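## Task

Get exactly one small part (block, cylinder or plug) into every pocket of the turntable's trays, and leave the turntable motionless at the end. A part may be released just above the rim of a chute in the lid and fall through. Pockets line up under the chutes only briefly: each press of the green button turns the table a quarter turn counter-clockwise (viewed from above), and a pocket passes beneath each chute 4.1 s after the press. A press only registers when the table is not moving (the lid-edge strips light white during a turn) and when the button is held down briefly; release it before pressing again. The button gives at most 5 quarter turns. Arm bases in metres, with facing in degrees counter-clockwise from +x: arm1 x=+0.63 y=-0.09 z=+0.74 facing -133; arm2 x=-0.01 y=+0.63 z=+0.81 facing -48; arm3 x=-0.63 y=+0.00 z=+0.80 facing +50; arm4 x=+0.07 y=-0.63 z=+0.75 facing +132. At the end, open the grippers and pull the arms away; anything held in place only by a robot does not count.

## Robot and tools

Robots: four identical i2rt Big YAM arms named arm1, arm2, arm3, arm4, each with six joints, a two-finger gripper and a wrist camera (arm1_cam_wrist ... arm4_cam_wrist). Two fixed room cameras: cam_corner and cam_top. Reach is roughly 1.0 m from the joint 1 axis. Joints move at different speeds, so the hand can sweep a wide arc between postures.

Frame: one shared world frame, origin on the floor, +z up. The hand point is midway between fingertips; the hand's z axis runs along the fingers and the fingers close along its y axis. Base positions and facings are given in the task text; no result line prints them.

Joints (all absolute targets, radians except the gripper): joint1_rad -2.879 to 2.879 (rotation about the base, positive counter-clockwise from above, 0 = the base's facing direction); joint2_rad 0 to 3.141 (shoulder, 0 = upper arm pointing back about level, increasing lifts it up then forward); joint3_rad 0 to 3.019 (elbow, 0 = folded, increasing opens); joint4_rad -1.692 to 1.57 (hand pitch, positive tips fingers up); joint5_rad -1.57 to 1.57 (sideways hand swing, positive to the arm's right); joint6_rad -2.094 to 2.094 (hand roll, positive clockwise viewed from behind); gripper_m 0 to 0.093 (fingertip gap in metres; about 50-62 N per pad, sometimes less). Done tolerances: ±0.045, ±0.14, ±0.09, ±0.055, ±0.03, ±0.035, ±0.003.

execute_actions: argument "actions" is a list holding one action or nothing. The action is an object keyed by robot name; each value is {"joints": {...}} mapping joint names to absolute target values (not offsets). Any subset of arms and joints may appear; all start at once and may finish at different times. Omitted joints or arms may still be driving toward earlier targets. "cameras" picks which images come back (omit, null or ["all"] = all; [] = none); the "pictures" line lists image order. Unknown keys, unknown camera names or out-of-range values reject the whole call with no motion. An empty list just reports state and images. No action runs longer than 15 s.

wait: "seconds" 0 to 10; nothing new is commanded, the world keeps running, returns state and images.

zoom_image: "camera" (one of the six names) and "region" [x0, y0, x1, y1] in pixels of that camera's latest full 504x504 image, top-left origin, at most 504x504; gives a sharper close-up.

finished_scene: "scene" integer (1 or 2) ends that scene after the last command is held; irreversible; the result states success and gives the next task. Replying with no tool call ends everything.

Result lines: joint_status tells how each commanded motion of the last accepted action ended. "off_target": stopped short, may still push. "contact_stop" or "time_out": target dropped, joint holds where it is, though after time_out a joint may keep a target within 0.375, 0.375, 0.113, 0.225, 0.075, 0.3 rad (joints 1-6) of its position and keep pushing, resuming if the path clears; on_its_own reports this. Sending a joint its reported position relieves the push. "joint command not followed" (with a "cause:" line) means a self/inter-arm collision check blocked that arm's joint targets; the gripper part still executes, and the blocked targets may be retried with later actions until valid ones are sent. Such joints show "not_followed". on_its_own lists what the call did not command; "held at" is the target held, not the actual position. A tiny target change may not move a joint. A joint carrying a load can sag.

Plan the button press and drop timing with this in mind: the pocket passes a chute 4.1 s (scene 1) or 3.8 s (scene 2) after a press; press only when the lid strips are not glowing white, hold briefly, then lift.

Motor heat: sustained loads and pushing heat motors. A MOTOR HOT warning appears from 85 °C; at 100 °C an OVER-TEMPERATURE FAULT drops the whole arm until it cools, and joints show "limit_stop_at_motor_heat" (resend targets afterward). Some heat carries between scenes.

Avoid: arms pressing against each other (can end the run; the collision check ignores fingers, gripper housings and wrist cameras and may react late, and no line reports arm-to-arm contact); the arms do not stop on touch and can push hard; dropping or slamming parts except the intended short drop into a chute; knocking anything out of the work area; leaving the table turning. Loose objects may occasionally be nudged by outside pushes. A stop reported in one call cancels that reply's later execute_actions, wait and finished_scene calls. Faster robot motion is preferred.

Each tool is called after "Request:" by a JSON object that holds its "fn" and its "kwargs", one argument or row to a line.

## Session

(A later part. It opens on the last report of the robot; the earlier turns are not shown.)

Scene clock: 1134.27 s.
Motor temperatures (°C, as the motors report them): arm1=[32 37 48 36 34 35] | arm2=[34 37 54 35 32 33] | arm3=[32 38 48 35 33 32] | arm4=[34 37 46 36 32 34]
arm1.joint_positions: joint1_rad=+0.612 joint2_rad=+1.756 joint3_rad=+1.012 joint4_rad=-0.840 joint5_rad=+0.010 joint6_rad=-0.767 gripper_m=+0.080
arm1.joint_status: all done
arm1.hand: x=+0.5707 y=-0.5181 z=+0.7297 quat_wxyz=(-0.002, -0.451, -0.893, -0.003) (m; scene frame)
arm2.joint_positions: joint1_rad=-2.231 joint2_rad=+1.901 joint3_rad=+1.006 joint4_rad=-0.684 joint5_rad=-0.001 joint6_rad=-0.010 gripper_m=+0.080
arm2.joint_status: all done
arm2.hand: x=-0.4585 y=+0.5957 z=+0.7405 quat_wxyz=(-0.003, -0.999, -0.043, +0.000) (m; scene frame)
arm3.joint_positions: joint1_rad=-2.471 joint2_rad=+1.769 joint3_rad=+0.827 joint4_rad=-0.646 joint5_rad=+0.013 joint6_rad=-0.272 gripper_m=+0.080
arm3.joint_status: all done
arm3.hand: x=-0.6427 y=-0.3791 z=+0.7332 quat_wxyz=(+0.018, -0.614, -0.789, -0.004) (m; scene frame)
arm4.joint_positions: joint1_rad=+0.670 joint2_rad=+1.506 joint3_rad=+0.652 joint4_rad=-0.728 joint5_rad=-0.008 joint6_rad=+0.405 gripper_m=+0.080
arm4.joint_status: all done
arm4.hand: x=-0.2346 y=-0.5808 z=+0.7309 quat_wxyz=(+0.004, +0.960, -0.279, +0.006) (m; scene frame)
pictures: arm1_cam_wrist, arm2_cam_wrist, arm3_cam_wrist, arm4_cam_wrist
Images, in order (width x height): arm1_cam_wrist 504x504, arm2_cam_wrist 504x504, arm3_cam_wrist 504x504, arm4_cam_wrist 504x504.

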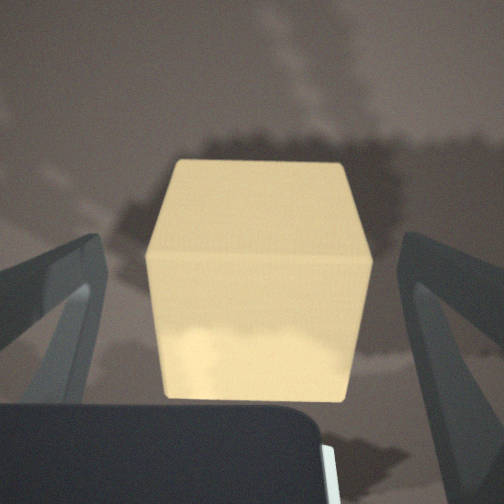

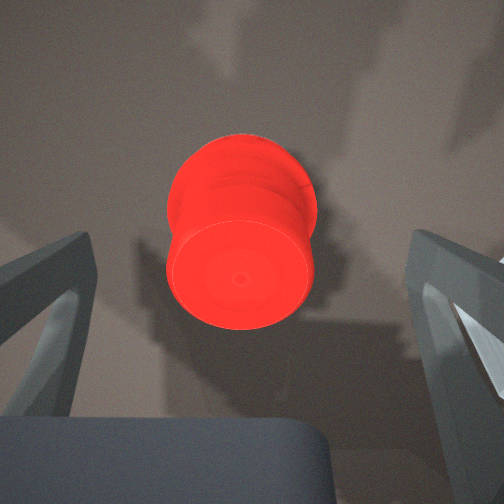

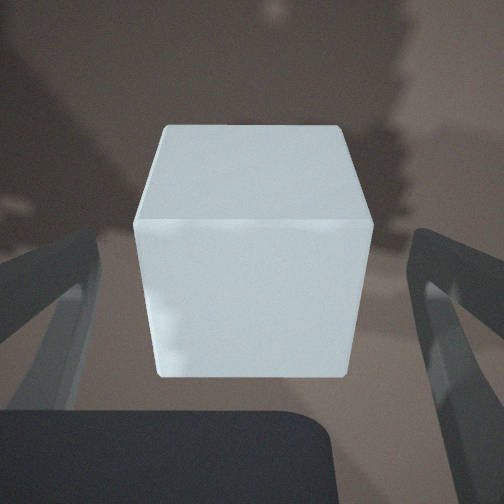

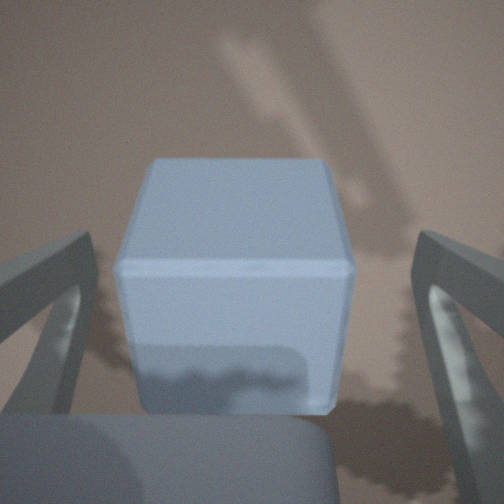

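Request:
{"fn": "execute_actions", "kwargs": {
  "actions": [
    {"arm1":{"joints":{"gripper_m":0.029}},"arm2":{"joints":{"joint4_rad":-0.64}},"arm3":{"joints":{"joint4_rad":-0.612}},"arm4":{"joints":{"gripper_m":0.029}}}
  ],
  "cameras": []
}}

Request:
{"fn": "execute_actions", "kwargs": {
  "actions": [
    {"arm2":{"joints":{"gripper_m":0.02}},"arm3":{"joints":{"gripper_m":0.029}}}
  ],
  "cameras": ["arm1_cam_wrist","arm2_cam_wrist","arm3_cam_wrist","arm4_cam_wrist"]
}}

Scene clock: 1146.63 s.
Motor temperatures (°C, as the motors report them): arm1=[32 38 47 36 34 35] | arm2=[34 38 52 35 32 33] | arm3=[32 39 46 35 33 32] | arm4=[34 37 46 36 32 34]
arm1.joint_positions: joint1_rad=+0.612 joint2_rad=+1.756 joint3_rad=+1.012 joint4_rad=-0.840 joint5_rad=+0.010 joint6_rad=-0.768 gripper_m=+0.039
arm1.joint_status: gripper_m off_target (ended at +0.039, target +0.029)
arm1.hand: x=+0.5707 y=-0.5181 z=+0.7297 quat_wxyz=(-0.002, -0.451, -0.893, -0.003) (m; scene frame)
arm2.joint_positions: joint1_rad=-2.231 joint2_rad=+1.901 joint3_rad=+1.006 joint4_rad=-0.652 joint5_rad=-0.001 joint6_rad=-0.010 gripper_m=+0.080
arm2.joint_status: all done
arm2.hand: x=-0.4663 y=+0.5951 z=+0.7407 quat_wxyz=(-0.003, -0.999, -0.043, +0.015) (m; scene frame)
arm3.joint_positions: joint1_rad=-2.471 joint2_rad=+1.769 joint3_rad=+0.827 joint4_rad=-0.630 joint5_rad=+0.013 joint6_rad=-0.272 gripper_m=+0.080
arm3.joint_status: all done
arm3.hand: x=-0.6428 y=-0.3830 z=+0.7332 quat_wxyz=(+0.014, -0.614, -0.789, +0.003) (m; scene frame)
arm4.joint_positions: joint1_rad=+0.670 joint2_rad=+1.506 joint3_rad=+0.652 joint4_rad=-0.727 joint5_rad=-0.009 joint6_rad=+0.405 gripper_m=+0.039
arm4.joint_status: gripper_m off_target (ended at +0.039, target +0.029)
arm4.hand: x=-0.2347 y=-0.5808 z=+0.7309 quat_wxyz=(+0.004, +0.960, -0.279, +0.006) (m; scene frame)
pictures: none
No camera images: the call's "cameras" was empty. Leave "cameras" out to get every camera's image.

Scene clock: 1147.27 s.
Motor temperatures (°C, as the motors report them): arm1=[32 38 47 36 34 35] | arm2=[34 38 52 35 32 33] | arm3=[32 39 46 35 33 32] | arm4=[34 37 46 36 32 34]
arm1.joint_positions: joint1_rad=+0.612 joint2_rad=+1.756 joint3_rad=+1.012 joint4_rad=-0.840 joint5_rad=+0.010 joint6_rad=-0.768 gripper_m=+0.039
arm1.joint_status: not commanded
arm1.hand: x=+0.5707 y=-0.5181 z=+0.7297 quat_wxyz=(-0.002, -0.451, -0.893, -0.003) (m; scene frame)
arm2.joint_positions: joint1_rad=-2.231 joint2_rad=+1.901 joint3_rad=+1.006 joint4_rad=-0.652 joint5_rad=-0.002 joint6_rad=-0.010 gripper_m=+0.028
arm2.joint_status: gripper_m off_target (ended at +0.028, target +0.020)
arm2.hand: x=-0.4663 y=+0.5950 z=+0.7407 quat_wxyz=(-0.004, -0.999, -0.043, +0.015) (m; scene frame)
arm3.joint_positions: joint1_rad=-2.471 joint2_rad=+1.769 joint3_rad=+0.827 joint4_rad=-0.629 joint5_rad=+0.012 joint6_rad=-0.273 gripper_m=+0.039
arm3.joint_status: gripper_m off_target (ended at +0.039, target +0.029)
arm3.hand: x=-0.6427 y=-0.3832 z=+0.7332 quat_wxyz=(+0.013, -0.614, -0.789, +0.003) (m; scene frame)
arm4.joint_positions: joint1_rad=+0.670 joint2_rad=+1.506 joint3_rad=+0.652 joint4_rad=-0.727 joint5_rad=-0.009 joint6_rad=+0.405 gripper_m=+0.039
arm4.joint_status: not commanded
arm4.hand: x=-0.2347 y=-0.5808 z=+0.7309 quat_wxyz=(+0.004, +0.960, -0.279, +0.006) (m; scene frame)
pictures: arm1_cam_wrist, arm2_cam_wrist, arm3_cam_wrist, arm4_cam_wrist
Images, in order (width x height): arm1_cam_wrist 504x504, arm2_cam_wrist 504x504, arm3_cam_wrist 504x504, arm4_cam_wrist 504x504.

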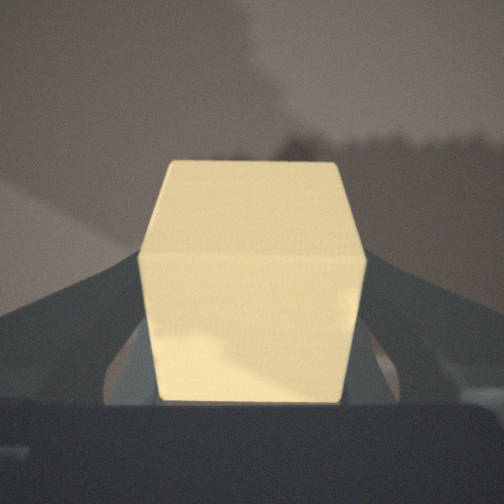

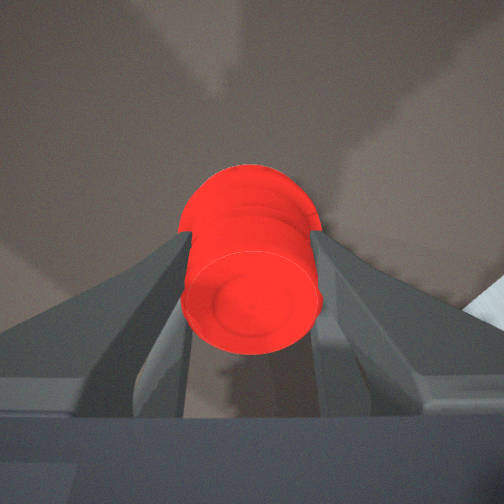

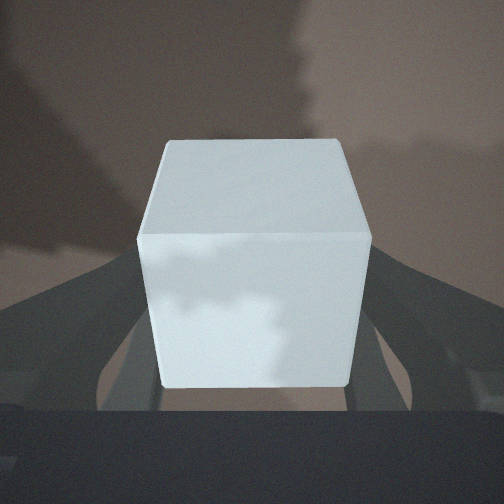

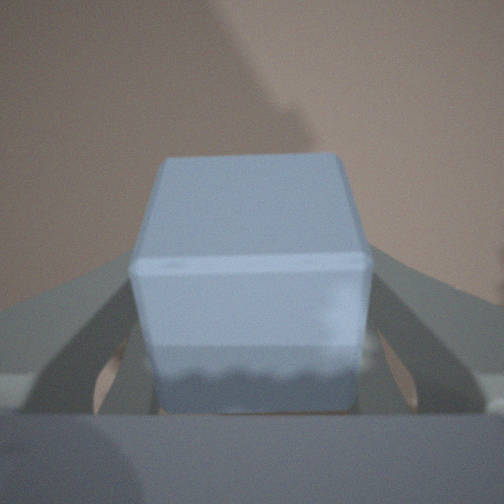

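Request:
{"fn": "execute_actions", "kwargs": {
  "actions": [
    {"arm1":{"joints":{"joint2_rad":0.922,"joint3_rad":0.86,"joint4_rad":-1.5}},"arm2":{"joints":{"joint2_rad":0.922,"joint3_rad":0.86,"joint4_rad":-1.5}},"arm3":{"joints":{"joint2_rad":0.922,"joint3_rad":0.86,"joint4_rad":-1.5}},"arm4":{"joints":{"joint2_rad":0.922,"joint3_rad":0.86,"joint4_rad":-1.5}}}
  ],
  "cameras": []
}}

Request:
{"fn": "execute_actions", "kwargs": {
  "actions": [
    {"arm1":{"joints":{"joint1_rad":-1.005,"joint6_rad":-0.38}},"arm2":{"joints":{"joint1_rad":-0.75,"joint6_rad":-0.08}},"arm3":{"joints":{"joint1_rad":-0.98,"joint6_rad":-0.16}},"arm4":{"joints":{"joint1_rad":-0.575,"joint6_rad":0.09}}}
  ],
  "cameras": []
}}

Request:
{"fn": "execute_actions", "kwargs": {
  "actions": [
    {"arm1":{"joints":{"joint3_rad":1.42,"joint4_rad":-1.435}},"arm2":{"joints":{"joint2_rad":1.505,"joint3_rad":1.27,"joint4_rad":-1.325}},"arm3":{"joints":{"joint2_rad":1.235,"joint3_rad":1.02,"joint4_rad":-1.345}},"arm4":{"joints":{"joint2_rad":1.52,"joint3_rad":1.45,"joint4_rad":-1.345}}}
  ],
  "cameras": []
}}

Scene clock: 1168.37 s.
Motor temperatures (°C, as the motors report them): arm1=[32 38 47 36 34 35] | arm2=[34 38 51 34 32 33] | arm3=[32 39 45 35 33 32] | arm4=[34 37 46 36 32 34]
arm1.joint_positions: joint1_rad=+0.612 joint2_rad=+0.921 joint3_rad=+0.857 joint4_rad=-1.485 joint5_rad=+0.010 joint6_rad=-0.768 gripper_m=+0.039
arm1.joint_status: all done
arm1.hand: x=+0.5944 y=-0.3151 z=+0.9455 quat_wxyz=(-0.007, -0.451, -0.893, +0.013) (m; scene frame)
arm2.joint_positions: joint1_rad=-2.231 joint2_rad=+0.918 joint3_rad=+0.851 joint4_rad=-1.490 joint5_rad=-0.002 joint6_rad=-0.010 gripper_m=+0.028
arm2.joint_status: all done
arm2.hand: x=-0.2417 y=+0.6134 z=+1.0175 quat_wxyz=(-0.004, -0.999, -0.043, +0.011) (m; scene frame)
arm3.joint_positions: joint1_rad=-2.471 joint2_rad=+0.927 joint3_rad=+0.827 joint4_rad=-1.484 joint5_rad=+0.012 joint6_rad=-0.273 gripper_m=+0.039
arm3.joint_status: all done
arm3.hand: x=-0.6355 y=-0.2241 z=+0.9915 quat_wxyz=(+0.017, -0.614, -0.789, -0.002) (m; scene frame)
arm4.joint_positions: joint1_rad=+0.670 joint2_rad=+0.917 joint3_rad=+0.834 joint4_rad=-1.492 joint5_rad=-0.009 joint6_rad=+0.405 gripper_m=+0.039
arm4.joint_status: all done
arm4.hand: x=-0.1474 y=-0.5946 z=+0.9470 quat_wxyz=(+0.005, +0.960, -0.279, +0.002) (m; scene frame)
pictures: none
No camera images: the call's "cameras" was empty. Leave "cameras" out to get every camera's image.

Scene clock: 1170.17 s.
Motor temperatures (°C, as the motors report them): arm1=[32 37 47 36 34 35] | arm2=[34 38 51 34 32 33] | arm3=[32 39 46 35 33 32] | arm4=[34 37 46 36 32 34]
arm1.joint_positions: joint1_rad=-1.000 joint2_rad=+0.921 joint3_rad=+0.857 joint4_rad=-1.485 joint5_rad=+0.011 joint6_rad=-0.388 gripper_m=+0.039
arm1.joint_status: all done
arm1.hand: x=+0.3980 y=-0.0417 z=+0.9400 quat_wxyz=(+0.002, -0.994, -0.107, +0.003) (m; scene frame)
arm2.joint_positions: joint1_rad=-0.753 joint2_rad=+0.918 joint3_rad=+0.851 joint4_rad=-1.490 joint5_rad=-0.002 joint6_rad=-0.069 gripper_m=+0.028
arm2.joint_status: all done
arm2.hand: x=-0.0157 y=+0.4006 z=+1.0168 quat_wxyz=(-0.005, -0.688, -0.726, +0.009) (m; scene frame)
arm3.joint_positions: joint1_rad=-0.984 joint2_rad=+0.927 joint3_rad=+0.827 joint4_rad=-1.484 joint5_rad=+0.011 joint6_rad=-0.168 gripper_m=+0.039
arm3.joint_status: all done
arm3.hand: x=-0.4037 y=-0.0252 z=+0.9907 quat_wxyz=(+0.013, +0.030, -0.999, -0.001) (m; scene frame)
arm4.joint_positions: joint1_rad=-0.568 joint2_rad=+0.917 joint3_rad=+0.834 joint4_rad=-1.492 joint5_rad=-0.008 joint6_rad=+0.106 gripper_m=+0.039
arm4.joint_status: all done
arm4.hand: x=+0.0356 y=-0.4081 z=+0.9466 quat_wxyz=(+0.005, +0.730, -0.683, +0.000) (m; scene frame)
pictures: none
No camera images: the call's "cameras" was empty. Leave "cameras" out to get every camera's image.

Scene clock: 1171.60 s.
Motor temperatures (°C, as the motors report them): arm1=[32 37 48 36 34 35] | arm2=[34 38 52 34 32 33] | arm3=[32 38 46 35 33 32] | arm4=[34 37 47 36 32 34]
arm1.joint_positions: joint1_rad=-1.000 joint2_rad=+0.919 joint3_rad=+1.380 joint4_rad=-1.448 joint5_rad=+0.011 joint6_rad=-0.388 gripper_m=+0.039
arm1.joint_status: all done
arm1.hand: x=+0.3057 y=-0.0237 z=+1.1730 quat_wxyz=(+0.079, -0.955, -0.100, +0.269) (m; scene frame)
arm2.joint_positions: joint1_rad=-0.753 joint2_rad=+1.511 joint3_rad=+1.233 joint4_rad=-1.329 joint5_rad=-0.002 joint6_rad=-0.069 gripper_m=+0.028
arm2.joint_status: all done
arm2.hand: x=-0.0192 y=+0.2054 z=+0.9787 quat_wxyz=(+0.012, -0.688, -0.725, -0.010) (m; scene frame)
arm3.joint_positions: joint1_rad=-0.984 joint2_rad=+1.249 joint3_rad=+0.978 joint4_rad=-1.354 joint5_rad=+0.011 joint6_rad=-0.168 gripper_m=+0.039
arm3.joint_status: all done
arm3.hand: x=-0.3089 y=-0.0352 z=+0.9626 quat_wxyz=(+0.033, +0.030, -0.999, -0.004) (m; scene frame)
arm4.joint_positions: joint1_rad=-0.568 joint2_rad=+1.531 joint3_rad=+1.385 joint4_rad=-1.348 joint5_rad=-0.008 joint6_rad=+0.106 gripper_m=+0.039
arm4.joint_status: all done
arm4.hand: x=-0.0066 y=-0.1653 z=+0.9619 quat_wxyz=(-0.019, +0.730, -0.683, -0.033) (m; scene frame)
pictures: none
No camera images: the call's "cameras" was empty. Leave "cameras" out to get every camera's image.

Request:
{"fn": "execute_actions", "kwargs": {
  "actions": [
    {"arm1":{"joints":{"joint2_rad":1.485,"joint3_rad":1.42}},"arm2":{"joints":{"joint1_rad":-0.778,"joint2_rad":1.519,"joint3_rad":1.112,"joint4_rad":-1.122}},"arm3":{"joints":{"joint2_rad":1.245,"joint3_rad":0.872,"joint4_rad":-1.145}},"arm4":{"joints":{"joint2_rad":1.58,"joint3_rad":1.32,"joint4_rad":-1.228}}}
  ],
  "cameras": ["arm1_cam_wrist","arm2_cam_wrist","arm3_cam_wrist","arm4_cam_wrist"]
}}

Scene clock: 1177.50 s.
Motor temperatures (°C, as the motors report them): arm1=[32 37 49 36 34 35] | arm2=[34 38 53 34 32 33] | arm3=[32 38 47 35 33 32] | arm4=[34 37 49 36 32 34]
arm1.joint_positions: joint1_rad=-1.000 joint2_rad=+1.496 joint3_rad=+1.393 joint4_rad=-1.447 joint5_rad=+0.011 joint6_rad=-0.388 gripper_m=+0.039
arm1.joint_status: all done
arm1.hand: x=+0.1878 y=-0.0047 z=+0.9617 quat_wxyz=(+0.002, -0.994, -0.107, +0.002) (m; scene frame)
arm2.joint_positions: joint1_rad=-0.775 joint2_rad=+1.513 joint3_rad=+1.106 joint4_rad=-1.135 joint5_rad=-0.002 joint6_rad=-0.069 gripper_m=+0.028
arm2.joint_status: all done
arm2.hand: x=-0.0291 y=+0.2051 z=+0.9321 quat_wxyz=(-0.010, -0.696, -0.718, +0.015) (m; scene frame)
arm3.joint_positions: joint1_rad=-0.984 joint2_rad=+1.249 joint3_rad=+0.860 joint4_rad=-1.164 joint5_rad=+0.011 joint6_rad=-0.168 gripper_m=+0.039
arm3.joint_status: all done
arm3.hand: x=-0.3066 y=-0.0351 z=+0.9196 quat_wxyz=(-0.002, +0.030, -1.000, +0.001) (m; scene frame)
arm4.joint_positions: joint1_rad=-0.568 joint2_rad=+1.587 joint3_rad=+1.319 joint4_rad=-1.239 joint5_rad=-0.008 joint6_rad=+0.106 gripper_m=+0.039
arm4.joint_status: all done
arm4.hand: x=-0.0081 y=-0.1572 z=+0.9129 quat_wxyz=(-0.015, +0.730, -0.683, -0.027) (m; scene frame)
pictures: arm1_cam_wrist, arm2_cam_wrist, arm3_cam_wrist, arm4_cam_wrist
Images, in order (width x height): arm1_cam_wrist 504x504, arm2_cam_wrist 504x504, arm3_cam_wrist 504x504, arm4_cam_wrist 504x504.

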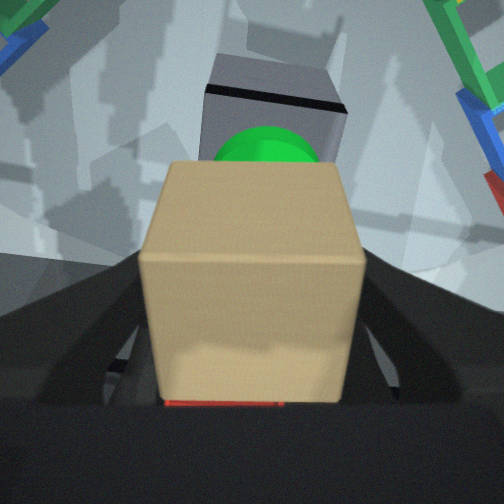

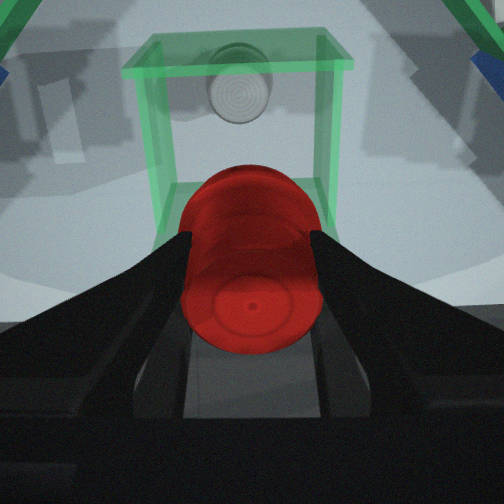

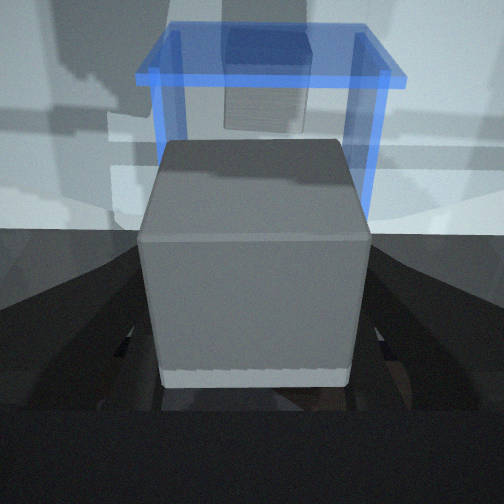

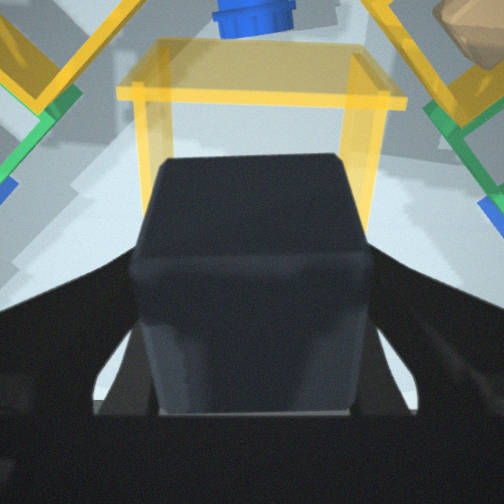

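Request:
{"fn": "execute_actions", "kwargs": {
  "actions": [
    {"arm2":{"joints":{"joint1_rad":-0.755}},"arm3":{"joints":{"joint1_rad":-1.008}},"arm4":{"joints":{"joint1_rad":-0.59,"joint4_rad":-1.212}}}
  ],
  "cameras": ["arm2_cam_wrist","arm3_cam_wrist","arm4_cam_wrist"]
}}

Scene clock: 1195.37 s.
Motor temperatures (°C, as the motors report them): arm1=[32 38 51 36 34 35] | arm2=[34 37 53 34 32 33] | arm3=[32 38 47 35 33 32] | arm4=[34 38 48 36 32 34]
arm1.joint_positions: joint1_rad=-1.000 joint2_rad=+1.496 joint3_rad=+1.393 joint4_rad=-1.447 joint5_rad=+0.011 joint6_rad=-0.388 gripper_m=+0.039
arm1.joint_status: not commanded
arm1.hand: x=+0.1878 y=-0.0047 z=+0.9617 quat_wxyz=(+0.002, -0.994, -0.107, +0.002) (m; scene frame)
arm2.joint_positions: joint1_rad=-0.760 joint2_rad=+1.513 joint3_rad=+1.106 joint4_rad=-1.135 joint5_rad=-0.002 joint6_rad=-0.069 gripper_m=+0.028
arm2.joint_status: all done
arm2.hand: x=-0.0225 y=+0.2049 z=+0.9321 quat_wxyz=(-0.010, -0.690, -0.723, +0.014) (m; scene frame)
arm3.joint_positions: joint1_rad=-1.002 joint2_rad=+1.249 joint3_rad=+0.860 joint4_rad=-1.164 joint5_rad=+0.011 joint6_rad=-0.168 gripper_m=+0.039
arm3.joint_status: all done
arm3.hand: x=-0.3073 y=-0.0410 z=+0.9195 quat_wxyz=(-0.002, +0.021, -1.000, +0.001) (m; scene frame)
arm4.joint_positions: joint1_rad=-0.579 joint2_rad=+1.587 joint3_rad=+1.319 joint4_rad=-1.223 joint5_rad=-0.008 joint6_rad=+0.106 gripper_m=+0.039
arm4.joint_status: all done
arm4.hand: x=-0.0035 y=-0.1524 z=+0.9131 quat_wxyz=(-0.020, +0.726, -0.687, -0.034) (m; scene frame)
pictures: arm2_cam_wrist, arm3_cam_wrist, arm4_cam_wrist
Images, in order (width x height): arm2_cam_wrist 504x504, arm3_cam_wrist 504x504, arm4_cam_wrist 504x504.

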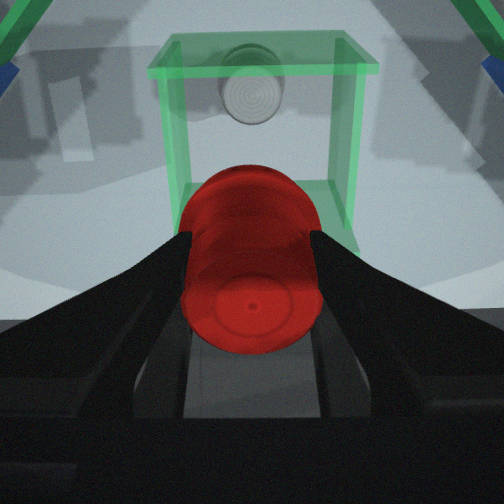

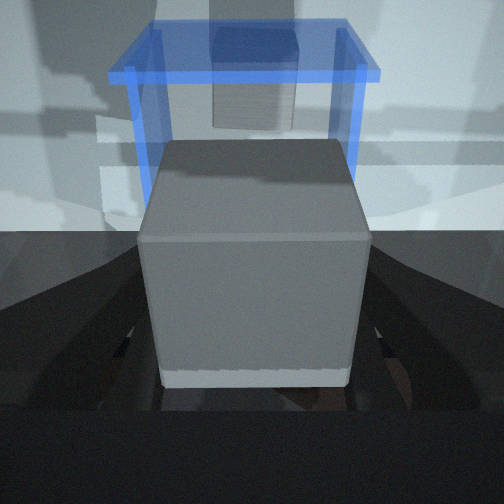

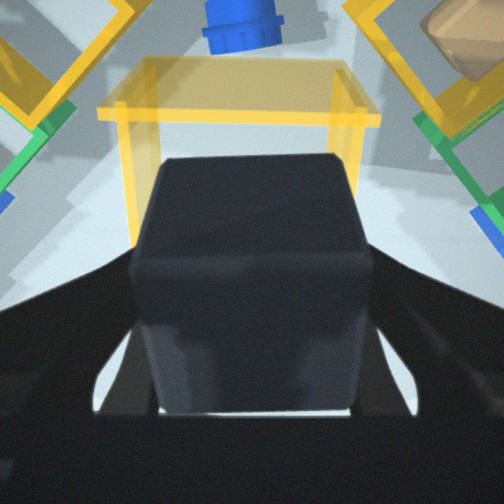

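Request:
{"fn": "execute_actions", "kwargs": {
  "actions": [
    {"arm1":{"joints":{"joint2_rad":1.65}}}
  ],
  "cameras": []
}}

Request:
{"fn": "wait", "kwargs": {
  "seconds": 0.3
}}

Request:
{"fn": "execute_actions", "kwargs": {
  "actions": [
    {"arm1":{"joints":{"joint1_rad":-1.125,"joint2_rad":1.15}}}
  ],
  "cameras": []
}}

Request:
{"fn": "execute_actions", "kwargs": {
  "actions": [
    {"arm1":{"joints":{"joint3_rad":0.955,"joint4_rad":-1.35}}}
  ],
  "cameras": []
}}

Request:
{"fn": "wait", "kwargs": {
  "seconds": 0.35
}}

Request:
{"fn": "execute_actions", "kwargs": {
  "actions": [
    {"arm1":{"joints":{"gripper_m":0.055}},"arm2":{"joints":{"gripper_m":0.055}},"arm3":{"joints":{"gripper_m":0.055}},"arm4":{"joints":{"gripper_m":0.055}}}
  ],
  "cameras": ["cam_top"]
}}

Scene clock: 1204.93 s.
Motor temperatures (°C, as the motors report them): arm1=[32 38 51 36 34 35] | arm2=[34 37 53 34 32 33] | arm3=[32 38 47 35 33 32] | arm4=[34 38 48 36 32 34]
arm1.joint_positions: joint1_rad=-1.005 joint2_rad=+1.605 joint3_rad=+1.403 joint4_rad=-1.451 joint5_rad=+0.009 joint6_rad=-0.385 gripper_m=+0.039
arm1.joint_status: all done
arm1.hand: x=+0.1782 y=-0.0017 z=+0.9188 quat_wxyz=(-0.013, -0.993, -0.104, -0.046) (m; scene frame)
arm2.joint_positions: joint1_rad=-0.760 joint2_rad=+1.513 joint3_rad=+1.106 joint4_rad=-1.135 joint5_rad=-0.002 joint6_rad=-0.069 gripper_m=+0.028
arm2.joint_status: not commanded
arm2.hand: x=-0.0225 y=+0.2049 z=+0.9321 quat_wxyz=(-0.010, -0.690, -0.723, +0.014) (m; scene frame)
arm3.joint_positions: joint1_rad=-1.002 joint2_rad=+1.249 joint3_rad=+0.860 joint4_rad=-1.164 joint5_rad=+0.011 joint6_rad=-0.168 gripper_m=+0.039
arm3.joint_status: not commanded
arm3.hand: x=-0.3073 y=-0.0410 z=+0.9195 quat_wxyz=(-0.002, +0.021, -1.000, +0.001) (m; scene frame)
arm4.joint_positions: joint1_rad=-0.579 joint2_rad=+1.587 joint3_rad=+1.319 joint4_rad=-1.223 joint5_rad=-0.008 joint6_rad=+0.106 gripper_m=+0.039
arm4.joint_status: not commanded
arm4.hand: x=-0.0035 y=-0.1524 z=+0.9131 quat_wxyz=(-0.020, +0.726, -0.687, -0.034) (m; scene frame)
pictures: none
No camera images: the call's "cameras" was empty. Leave "cameras" out to get every camera's image.

Scene clock: 1205.23 s.
Motor temperatures (°C, as the motors report them): arm1=[32 38 51 36 34 35] | arm2=[34 37 53 34 32 33] | arm3=[32 38 47 35 33 32] | arm4=[34 38 48 36 32 34]
arm1.joint_positions: joint1_rad=-1.005 joint2_rad=+1.605 joint3_rad=+1.403 joint4_rad=-1.451 joint5_rad=+0.009 joint6_rad=-0.385 gripper_m=+0.039
arm1.joint_status: all done
arm1.hand: x=+0.1782 y=-0.0017 z=+0.9188 quat_wxyz=(-0.013, -0.993, -0.104, -0.046) (m; scene frame)
arm2.joint_positions: joint1_rad=-0.760 joint2_rad=+1.513 joint3_rad=+1.106 joint4_rad=-1.135 joint5_rad=-0.002 joint6_rad=-0.069 gripper_m=+0.028
arm2.joint_status: not commanded
arm2.hand: x=-0.0225 y=+0.2049 z=+0.9321 quat_wxyz=(-0.010, -0.690, -0.723, +0.014) (m; scene frame)
arm3.joint_positions: joint1_rad=-1.002 joint2_rad=+1.249 joint3_rad=+0.860 joint4_rad=-1.164 joint5_rad=+0.011 joint6_rad=-0.168 gripper_m=+0.039
arm3.joint_status: not commanded
arm3.hand: x=-0.3073 y=-0.0410 z=+0.9195 quat_wxyz=(-0.002, +0.021, -1.000, +0.001) (m; scene frame)
arm4.joint_positions: joint1_rad=-0.579 joint2_rad=+1.587 joint3_rad=+1.319 joint4_rad=-1.223 joint5_rad=-0.008 joint6_rad=+0.106 gripper_m=+0.039
arm4.joint_status: not commanded
arm4.hand: x=-0.0035 y=-0.1524 z=+0.9131 quat_wxyz=(-0.020, +0.726, -0.687, -0.034) (m; scene frame)
wait: 0.30 s; at rest by 0.27 s
pictures: arm1_cam_wrist, arm2_cam_wrist, arm3_cam_wrist, arm4_cam_wrist, cam_corner, cam_top
Images, in order (width x height): arm1_cam_wrist 504x504, arm2_cam_wrist 504x504, arm3_cam_wrist 504x504, arm4_cam_wrist 504x504, cam_corner 504x504, cam_top 504x504.

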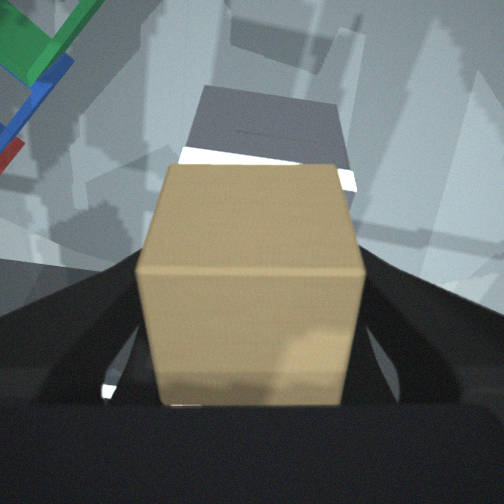

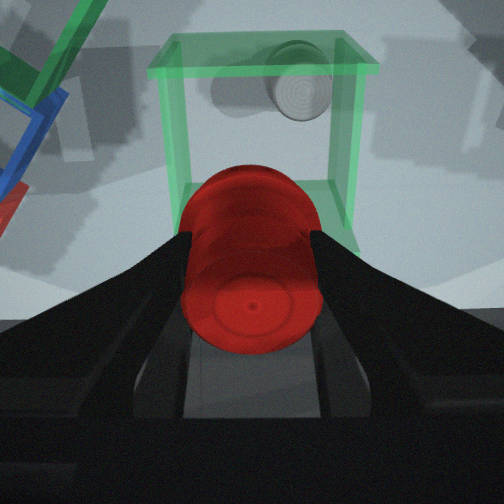

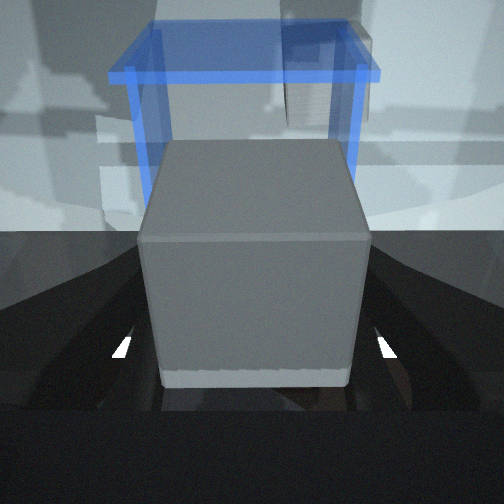

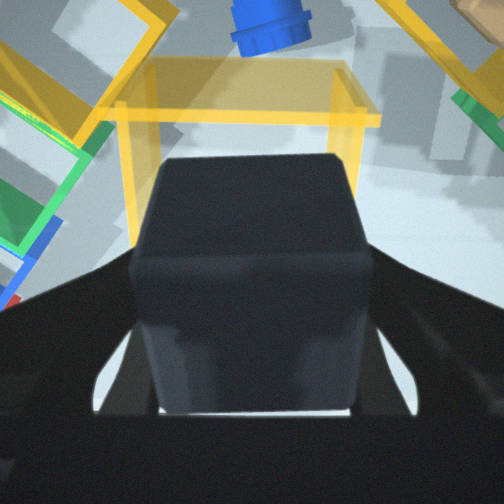

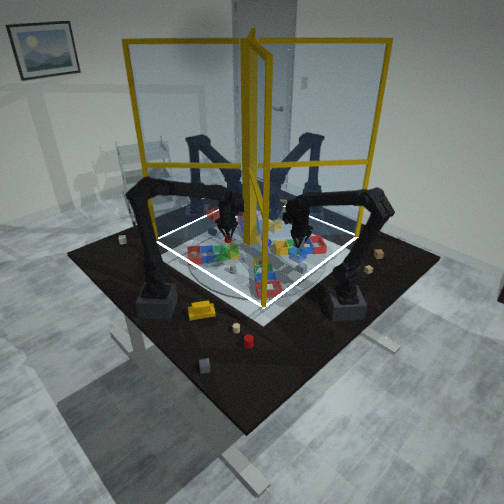

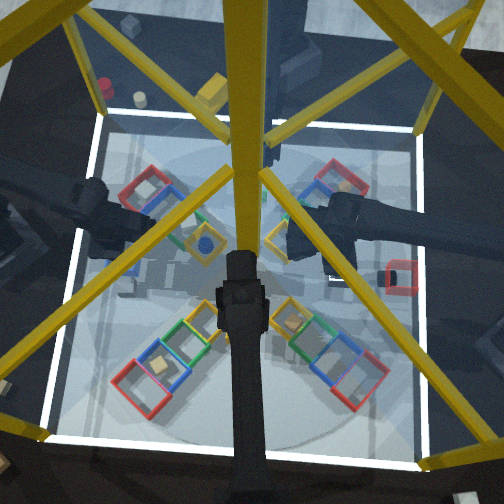

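Scene clock: 1206.77 s.
Motor temperatures (°C, as the motors report them): arm1=[32 38 51 36 34 35] | arm2=[34 37 53 34 32 33] | arm3=[32 38 47 35 33 32] | arm4=[34 38 47 36 32 34]
arm1.joint_positions: joint1_rad=-1.133 joint2_rad=+1.146 joint3_rad=+1.403 joint4_rad=-1.446 joint5_rad=+0.011 joint6_rad=-0.385 gripper_m=+0.039
arm1.joint_status: all done
arm1.hand: x=+0.2549 y=+0.0368 z=+1.1068 quat_wxyz=(+0.064, -0.983, -0.037, +0.170) (m; scene frame)
arm2.joint_positions: joint1_rad=-0.760 joint2_rad=+1.513 joint3_rad=+1.106 joint4_rad=-1.135 joint5_rad=-0.002 joint6_rad=-0.069 gripper_m=+0.028
arm2.joint_status: not commanded
arm2.hand: x=-0.0225 y=+0.2049 z=+0.9321 quat_wxyz=(-0.010, -0.690, -0.723, +0.014) (m; scene frame)
arm3.joint_positions: joint1_rad=-1.002 joint2_rad=+1.249 joint3_rad=+0.860 joint4_rad=-1.164 joint5_rad=+0.011 joint6_rad=-0.168 gripper_m=+0.039
arm3.joint_status: not commanded
arm3.hand: x=-0.3073 y=-0.0410 z=+0.9195 quat_wxyz=(-0.002, +0.021, -1.000, +0.001) (m; scene frame)
arm4.joint_positions: joint1_rad=-0.579 joint2_rad=+1.587 joint3_rad=+1.319 joint4_rad=-1.223 joint5_rad=-0.008 joint6_rad=+0.106 gripper_m=+0.039
arm4.joint_status: not commanded
arm4.hand: x=-0.0035 y=-0.1524 z=+0.9131 quat_wxyz=(-0.020, +0.726, -0.687, -0.034) (m; scene frame)
pictures: none
No camera images: the call's "cameras" was empty. Leave "cameras" out to get every camera's image.

Scene clock: 1207.93 s.
Motor temperatures (°C, as the motors report them): arm1=[32 38 51 36 34 35] | arm2=[34 37 53 34 32 33] | arm3=[32 38 47 35 33 32] | arm4=[34 38 47 36 32 34]
arm1.joint_positions: joint1_rad=-1.133 joint2_rad=+1.144 joint3_rad=+0.960 joint4_rad=-1.363 joint5_rad=+0.011 joint6_rad=-0.385 gripper_m=+0.039
arm1.joint_status: all done
arm1.hand: x=+0.3343 y=+0.0107 z=+0.9233 quat_wxyz=(+0.004, -0.999, -0.039, +0.003) (m; scene frame)
arm2.joint_positions: joint1_rad=-0.760 joint2_rad=+1.513 joint3_rad=+1.106 joint4_rad=-1.135 joint5_rad=-0.002 joint6_rad=-0.069 gripper_m=+0.028
arm2.joint_status: not commanded
arm2.hand: x=-0.0225 y=+0.2049 z=+0.9321 quat_wxyz=(-0.010, -0.690, -0.723, +0.014) (m; scene frame)
arm3.joint_positions: joint1_rad=-1.002 joint2_rad=+1.249 joint3_rad=+0.860 joint4_rad=-1.164 joint5_rad=+0.011 joint6_rad=-0.168 gripper_m=+0.039
arm3.joint_status: not commanded
arm3.hand: x=-0.3073 y=-0.0410 z=+0.9195 quat_wxyz=(-0.002, +0.021, -1.000, +0.001) (m; scene frame)
arm4.joint_positions: joint1_rad=-0.579 joint2_rad=+1.587 joint3_rad=+1.319 joint4_rad=-1.223 joint5_rad=-0.008 joint6_rad=+0.106 gripper_m=+0.039
arm4.joint_status: not commanded
arm4.hand: x=-0.0035 y=-0.1524 z=+0.9131 quat_wxyz=(-0.020, +0.726, -0.687, -0.034) (m; scene frame)
pictures: none
No camera images: the call's "cameras" was empty. Leave "cameras" out to get every camera's image.

Scene clock: 1208.30 s.
Motor temperatures (°C, as the motors report them): arm1=[32 38 50 36 34 35] | arm2=[34 37 53 34 32 33] | arm3=[32 38 47 35 33 32] | arm4=[34 38 47 36 32 34]
arm1.joint_positions: joint1_rad=-1.133 joint2_rad=+1.144 joint3_rad=+0.960 joint4_rad=-1.363 joint5_rad=+0.011 joint6_rad=-0.385 gripper_m=+0.039
arm1.joint_status: all done
arm1.hand: x=+0.3343 y=+0.0107 z=+0.9233 quat_wxyz=(+0.004, -0.999, -0.039, +0.003) (m; scene frame)
arm2.joint_positions: joint1_rad=-0.760 joint2_rad=+1.513 joint3_rad=+1.106 joint4_rad=-1.135 joint5_rad=-0.002 joint6_rad=-0.069 gripper_m=+0.028
arm2.joint_status: not commanded
arm2.hand: x=-0.0225 y=+0.2049 z=+0.9321 quat_wxyz=(-0.010, -0.690, -0.723, +0.014) (m; scene frame)
arm3.joint_positions: joint1_rad=-1.002 joint2_rad=+1.249 joint3_rad=+0.860 joint4_rad=-1.164 joint5_rad=+0.011 joint6_rad=-0.168 gripper_m=+0.039
arm3.joint_status: not commanded
arm3.hand: x=-0.3073 y=-0.0410 z=+0.9195 quat_wxyz=(-0.002, +0.021, -1.000, +0.001) (m; scene frame)
arm4.joint_positions: joint1_rad=-0.579 joint2_rad=+1.587 joint3_rad=+1.319 joint4_rad=-1.223 joint5_rad=-0.008 joint6_rad=+0.106 gripper_m=+0.039
arm4.joint_status: not commanded
arm4.hand: x=-0.0035 y=-0.1524 z=+0.9131 quat_wxyz=(-0.020, +0.726, -0.687, -0.034) (m; scene frame)
wait: 0.37 s; at rest by 0.27 s
pictures: arm1_cam_wrist, arm2_cam_wrist, arm3_cam_wrist, arm4_cam_wrist, cam_corner, cam_top
Images, in order (width x height): arm1_cam_wrist 504x504, arm2_cam_wrist 504x504, arm3_cam_wrist 504x504, arm4_cam_wrist 504x504, cam_corner 504x504, cam_top 504x504.

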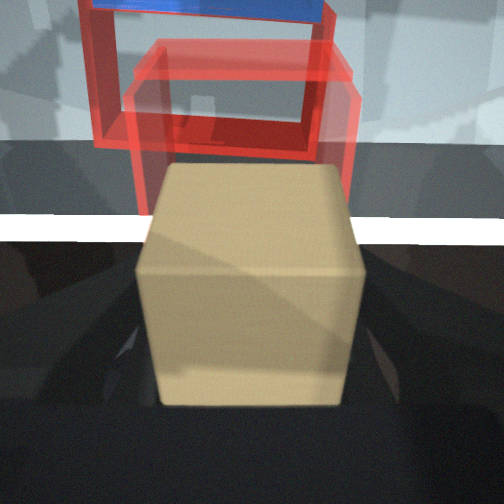

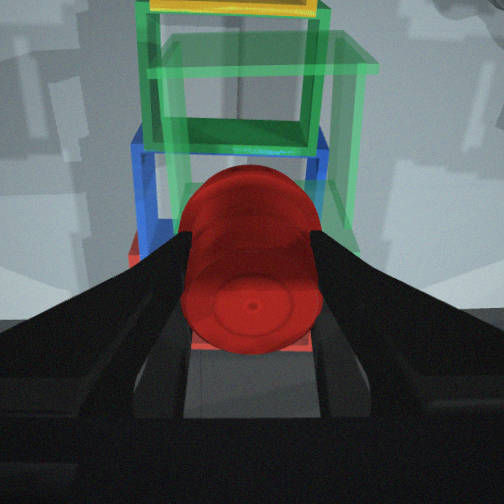

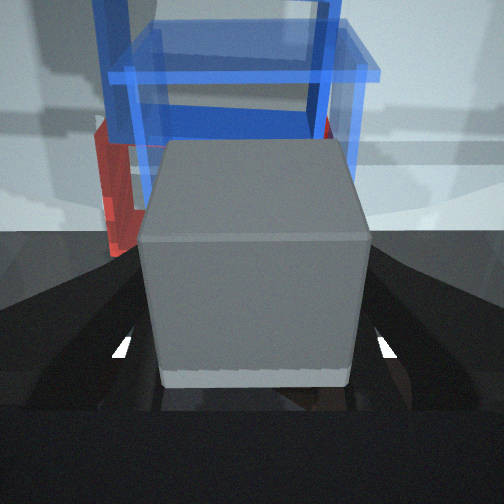

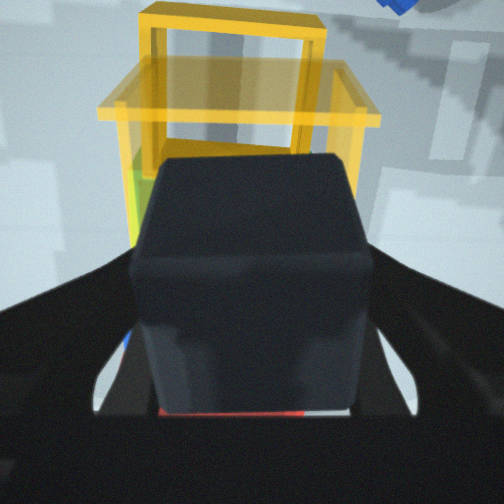

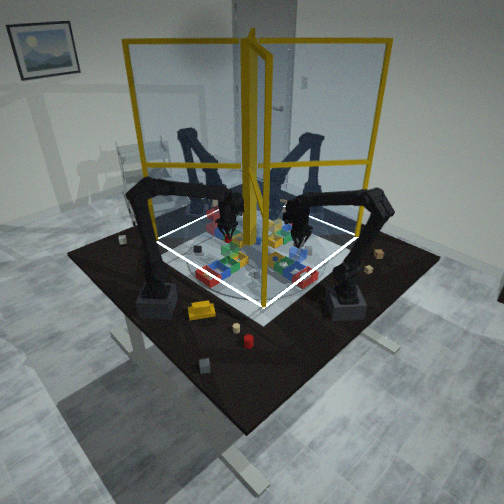

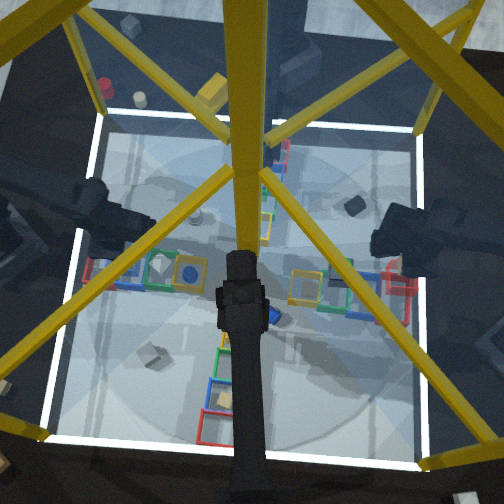

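Scene clock: 1208.83 s.
Motor temperatures (°C, as the motors report them): arm1=[32 38 50 36 34 35] | arm2=[34 37 53 34 32 33] | arm3=[32 38 47 35 33 32] | arm4=[34 38 47 36 32 34]
arm1.joint_positions: joint1_rad=-1.133 joint2_rad=+1.144 joint3_rad=+0.960 joint4_rad=-1.363 joint5_rad=+0.011 joint6_rad=-0.385 gripper_m=+0.055
arm1.joint_status: all done
arm1.hand: x=+0.3343 y=+0.0107 z=+0.9233 quat_wxyz=(+0.004, -0.999, -0.039, +0.003) (m; scene frame)
arm2.joint_positions: joint1_rad=-0.760 joint2_rad=+1.513 joint3_rad=+1.106 joint4_rad=-1.135 joint5_rad=-0.002 joint6_rad=-0.069 gripper_m=+0.055
arm2.joint_status: all done
arm2.hand: x=-0.0225 y=+0.2049 z=+0.9321 quat_wxyz=(-0.010, -0.690, -0.723, +0.014) (m; scene frame)
arm3.joint_positions: joint1_rad=-1.002 joint2_rad=+1.249 joint3_rad=+0.860 joint4_rad=-1.164 joint5_rad=+0.011 joint6_rad=-0.167 gripper_m=+0.055
arm3.joint_status: all done
arm3.hand: x=-0.3073 y=-0.0410 z=+0.9195 quat_wxyz=(-0.002, +0.020, -1.000, +0.001) (m; scene frame)
arm4.joint_positions: joint1_rad=-0.579 joint2_rad=+1.587 joint3_rad=+1.319 joint4_rad=-1.223 joint5_rad=-0.008 joint6_rad=+0.105 gripper_m=+0.055
arm4.joint_status: all done
arm4.hand: x=-0.0035 y=-0.1524 z=+0.9131 quat_wxyz=(-0.020, +0.726, -0.686, -0.034) (m; scene frame)
pictures: cam_top
Images, in order (width x height): cam_top 504x504.

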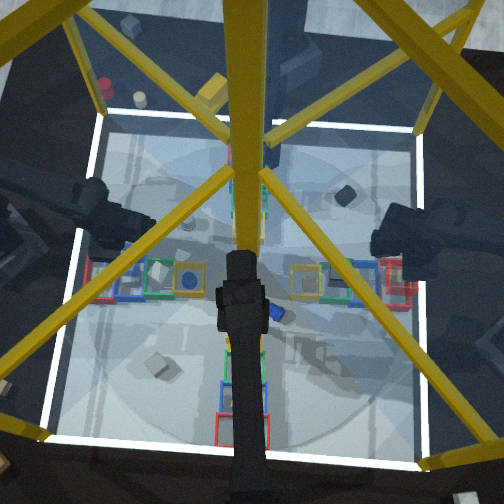

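Request:
{"fn": "execute_actions", "kwargs": {
  "actions": [
    {"arm1":{"joints":{"joint1_rad":0.95,"joint2_rad":0.922,"joint3_rad":0.86,"joint4_rad":-1.5,"joint6_rad":0,"gripper_m":0.08}},"arm2":{"joints":{"joint1_rad":-2.44,"joint2_rad":0.922,"joint3_rad":0.86,"joint4_rad":-1.5,"joint6_rad":0,"gripper_m":0.08}},"arm3":{"joints":{"joint1_rad":-2.235,"joint2_rad":0.922,"joint3_rad":0.86,"joint4_rad":-1.5,"joint6_rad":0,"gripper_m":0.08}},"arm4":{"joints":{"joint1_rad":0.75,"joint2_rad":0.922,"joint3_rad":0.86,"joint4_rad":-1.5,"joint6_rad":0,"gripper_m":0.08}}}
  ],
  "cameras": []
}}

Request:
{"fn": "execute_actions", "kwargs": {
  "actions": [
    {"arm1":{"joints":{"joint2_rad":1.45,"joint3_rad":1.45,"joint4_rad":-1.1}},"arm2":{"joints":{"joint2_rad":1.69,"joint3_rad":0.97,"joint4_rad":-0.84}},"arm3":{"joints":{"joint2_rad":1.49,"joint3_rad":0.78,"joint4_rad":-0.85}},"arm4":{"joints":{"joint2_rad":1.45,"joint3_rad":1.45,"joint4_rad":-1.1}}}
  ]
}}

Scene clock: 1245.77 s.
Motor temperatures (°C, as the motors report them): arm1=[32 36 48 36 34 35] | arm2=[34 37 53 34 32 33] | arm3=[32 38 47 35 33 32] | arm4=[34 38 47 36 32 34]
arm1.joint_positions: joint1_rad=+0.946 joint2_rad=+0.912 joint3_rad=+0.862 joint4_rad=-1.485 joint5_rad=+0.009 joint6_rad=-0.008 gripper_m=+0.080
arm1.joint_status: all done
arm1.hand: x=+0.6721 y=-0.3138 z=+0.9504 quat_wxyz=(-0.020, -0.629, -0.777, +0.015) (m; scene frame)
arm2.joint_positions: joint1_rad=-2.437 joint2_rad=+0.917 joint3_rad=+0.864 joint4_rad=-1.489 joint5_rad=-0.001 joint6_rad=-0.010 gripper_m=+0.080
arm2.joint_status: all done
arm2.hand: x=-0.2437 y=+0.6616 z=+1.0222 quat_wxyz=(-0.002, -0.998, +0.060, +0.018) (m; scene frame)
arm3.joint_positions: joint1_rad=-2.231 joint2_rad=+0.914 joint3_rad=+0.860 joint4_rad=-1.484 joint5_rad=+0.012 joint6_rad=-0.007 gripper_m=+0.080
arm3.joint_status: all done
arm3.hand: x=-0.5800 y=-0.2278 z=+1.0060 quat_wxyz=(-0.001, -0.624, -0.781, +0.015) (m; scene frame)
arm4.joint_positions: joint1_rad=+0.742 joint2_rad=+0.923 joint3_rad=+0.869 joint4_rad=-1.493 joint5_rad=-0.008 joint6_rad=+0.014 gripper_m=+0.080
arm4.joint_status: all done
arm4.hand: x=-0.1589 y=-0.6097 z=+0.9593 quat_wxyz=(+0.004, +0.999, -0.051, -0.013) (m; scene frame)
pictures: none
No camera images: the call's "cameras" was empty. Leave "cameras" out to get every camera's image.

Scene clock: 1247.17 s.
Motor temperatures (°C, as the motors report them): arm1=[32 36 49 36 34 35] | arm2=[34 37 53 34 32 33] | arm3=[32 38 47 35 33 32] | arm4=[34 38 48 36 32 34]
arm1.joint_positions: joint1_rad=+0.946 joint2_rad=+1.440 joint3_rad=+1.400 joint4_rad=-1.116 joint5_rad=+0.009 joint6_rad=-0.008 gripper_m=+0.080
arm1.joint_status: all done
arm1.hand: x=+0.7285 y=-0.5937 z=+1.0215 quat_wxyz=(-0.164, -0.617, -0.758, +0.134) (m; scene frame)
arm2.joint_positions: joint1_rad=-2.437 joint2_rad=+1.686 joint3_rad=+0.951 joint4_rad=-0.852 joint5_rad=-0.001 joint6_rad=-0.010 gripper_m=+0.080
arm2.joint_status: all done
arm2.hand: x=-0.4221 y=+0.6837 z=+0.8139 quat_wxyz=(-0.004, -0.998, +0.060, -0.004) (m; scene frame)
arm3.joint_positions: joint1_rad=-2.231 joint2_rad=+1.490 joint3_rad=+0.783 joint4_rad=-0.869 joint5_rad=+0.012 joint6_rad=-0.007 gripper_m=+0.080
arm3.joint_status: all done
arm3.hand: x=-0.5580 y=-0.3375 z=+0.8186 quat_wxyz=(+0.014, -0.624, -0.781, +0.003) (m; scene frame)
arm4.joint_positions: joint1_rad=+0.742 joint2_rad=+1.451 joint3_rad=+1.386 joint4_rad=-1.109 joint5_rad=-0.008 joint6_rad=+0.014 gripper_m=+0.080
arm4.joint_status: all done
arm4.hand: x=-0.4433 y=-0.5844 z=+1.0150 quat_wxyz=(-0.003, +0.979, -0.050, -0.197) (m; scene frame)
pictures: arm1_cam_wrist, arm2_cam_wrist, arm3_cam_wrist, arm4_cam_wrist, cam_corner, cam_top
Images, in order (width x height): arm1_cam_wrist 504x504, arm2_cam_wrist 504x504, arm3_cam_wrist 504x504, arm4_cam_wrist 504x504, cam_corner 504x504, cam_top 504x504.

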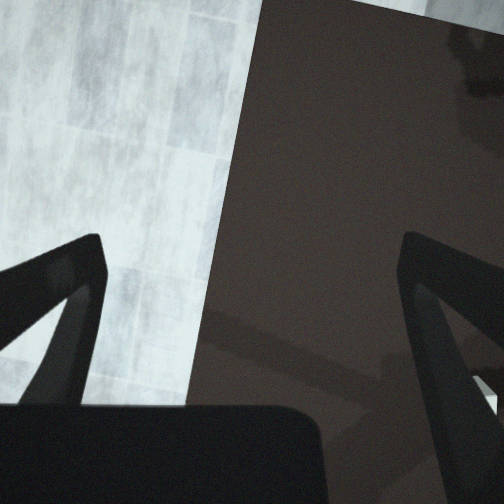

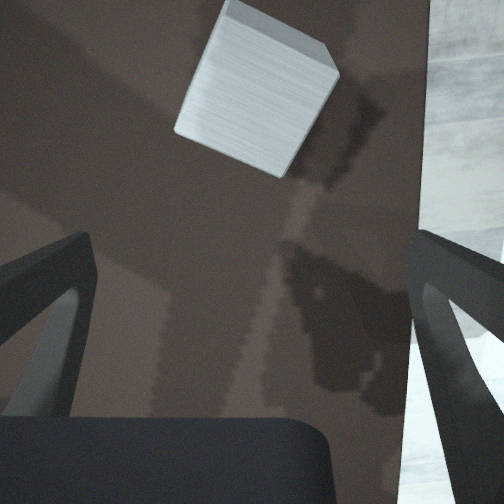

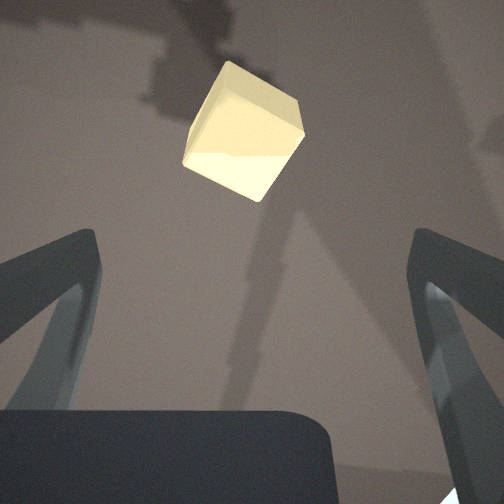

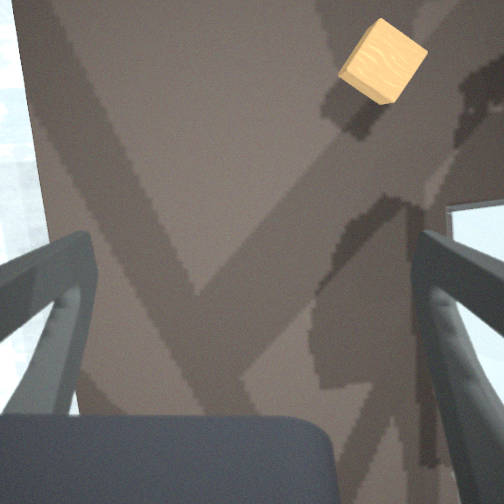

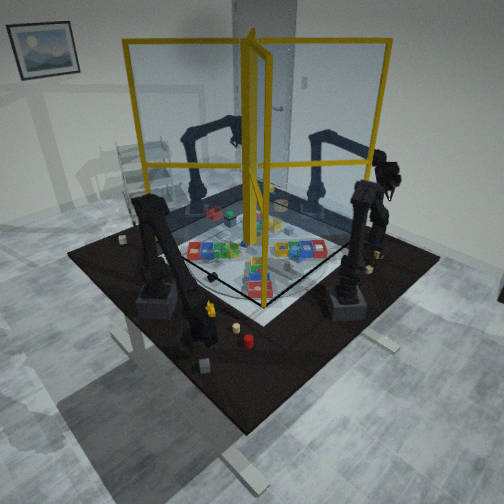

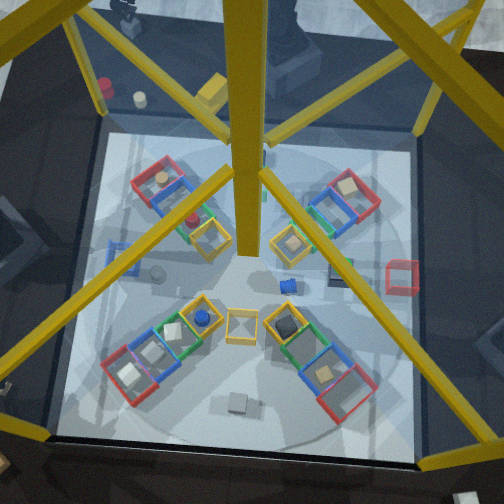

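Request:
{"fn": "execute_actions", "kwargs": {
  "actions": [
    {"arm1":{"joints":{"joint1_rad":0.62}}}
  ],
  "cameras": ["arm1_cam_wrist"]
}}

Scene clock: 1258.13 s.
Motor temperatures (°C, as the motors report them): arm1=[32 37 52 36 34 35] | arm2=[34 37 53 34 32 33] | arm3=[32 38 46 35 33 32] | arm4=[34 38 52 36 32 34]
arm1.joint_positions: joint1_rad=+0.614 joint2_rad=+1.440 joint3_rad=+1.400 joint4_rad=-1.116 joint5_rad=+0.011 joint6_rad=-0.006 gripper_m=+0.080
arm1.joint_status: all done
arm1.hand: x=+0.5565 y=-0.5992 z=+1.0192 quat_wxyz=(-0.139, -0.735, -0.645, +0.157) (m; scene frame)
arm2.joint_positions: joint1_rad=-2.437 joint2_rad=+1.686 joint3_rad=+0.951 joint4_rad=-0.852 joint5_rad=-0.001 joint6_rad=-0.010 gripper_m=+0.080
arm2.joint_status: not commanded
arm2.hand: x=-0.4221 y=+0.6837 z=+0.8139 quat_wxyz=(-0.004, -0.998, +0.060, -0.004) (m; scene frame)
arm3.joint_positions: joint1_rad=-2.231 joint2_rad=+1.490 joint3_rad=+0.783 joint4_rad=-0.869 joint5_rad=+0.012 joint6_rad=-0.007 gripper_m=+0.080
arm3.joint_status: not commanded
arm3.hand: x=-0.5580 y=-0.3375 z=+0.8186 quat_wxyz=(+0.014, -0.624, -0.781, +0.003) (m; scene frame)
arm4.joint_positions: joint1_rad=+0.742 joint2_rad=+1.451 joint3_rad=+1.386 joint4_rad=-1.109 joint5_rad=-0.008 joint6_rad=+0.014 gripper_m=+0.080
arm4.joint_status: not commanded
arm4.hand: x=-0.4433 y=-0.5844 z=+1.0150 quat_wxyz=(-0.003, +0.979, -0.050, -0.197) (m; scene frame)
pictures: arm1_cam_wrist
Images, in order (width x height): arm1_cam_wrist 504x504.

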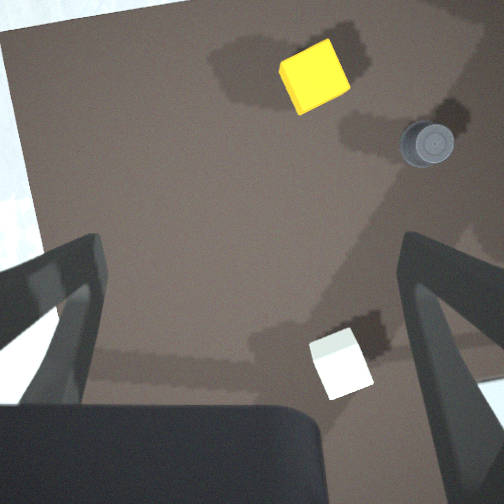

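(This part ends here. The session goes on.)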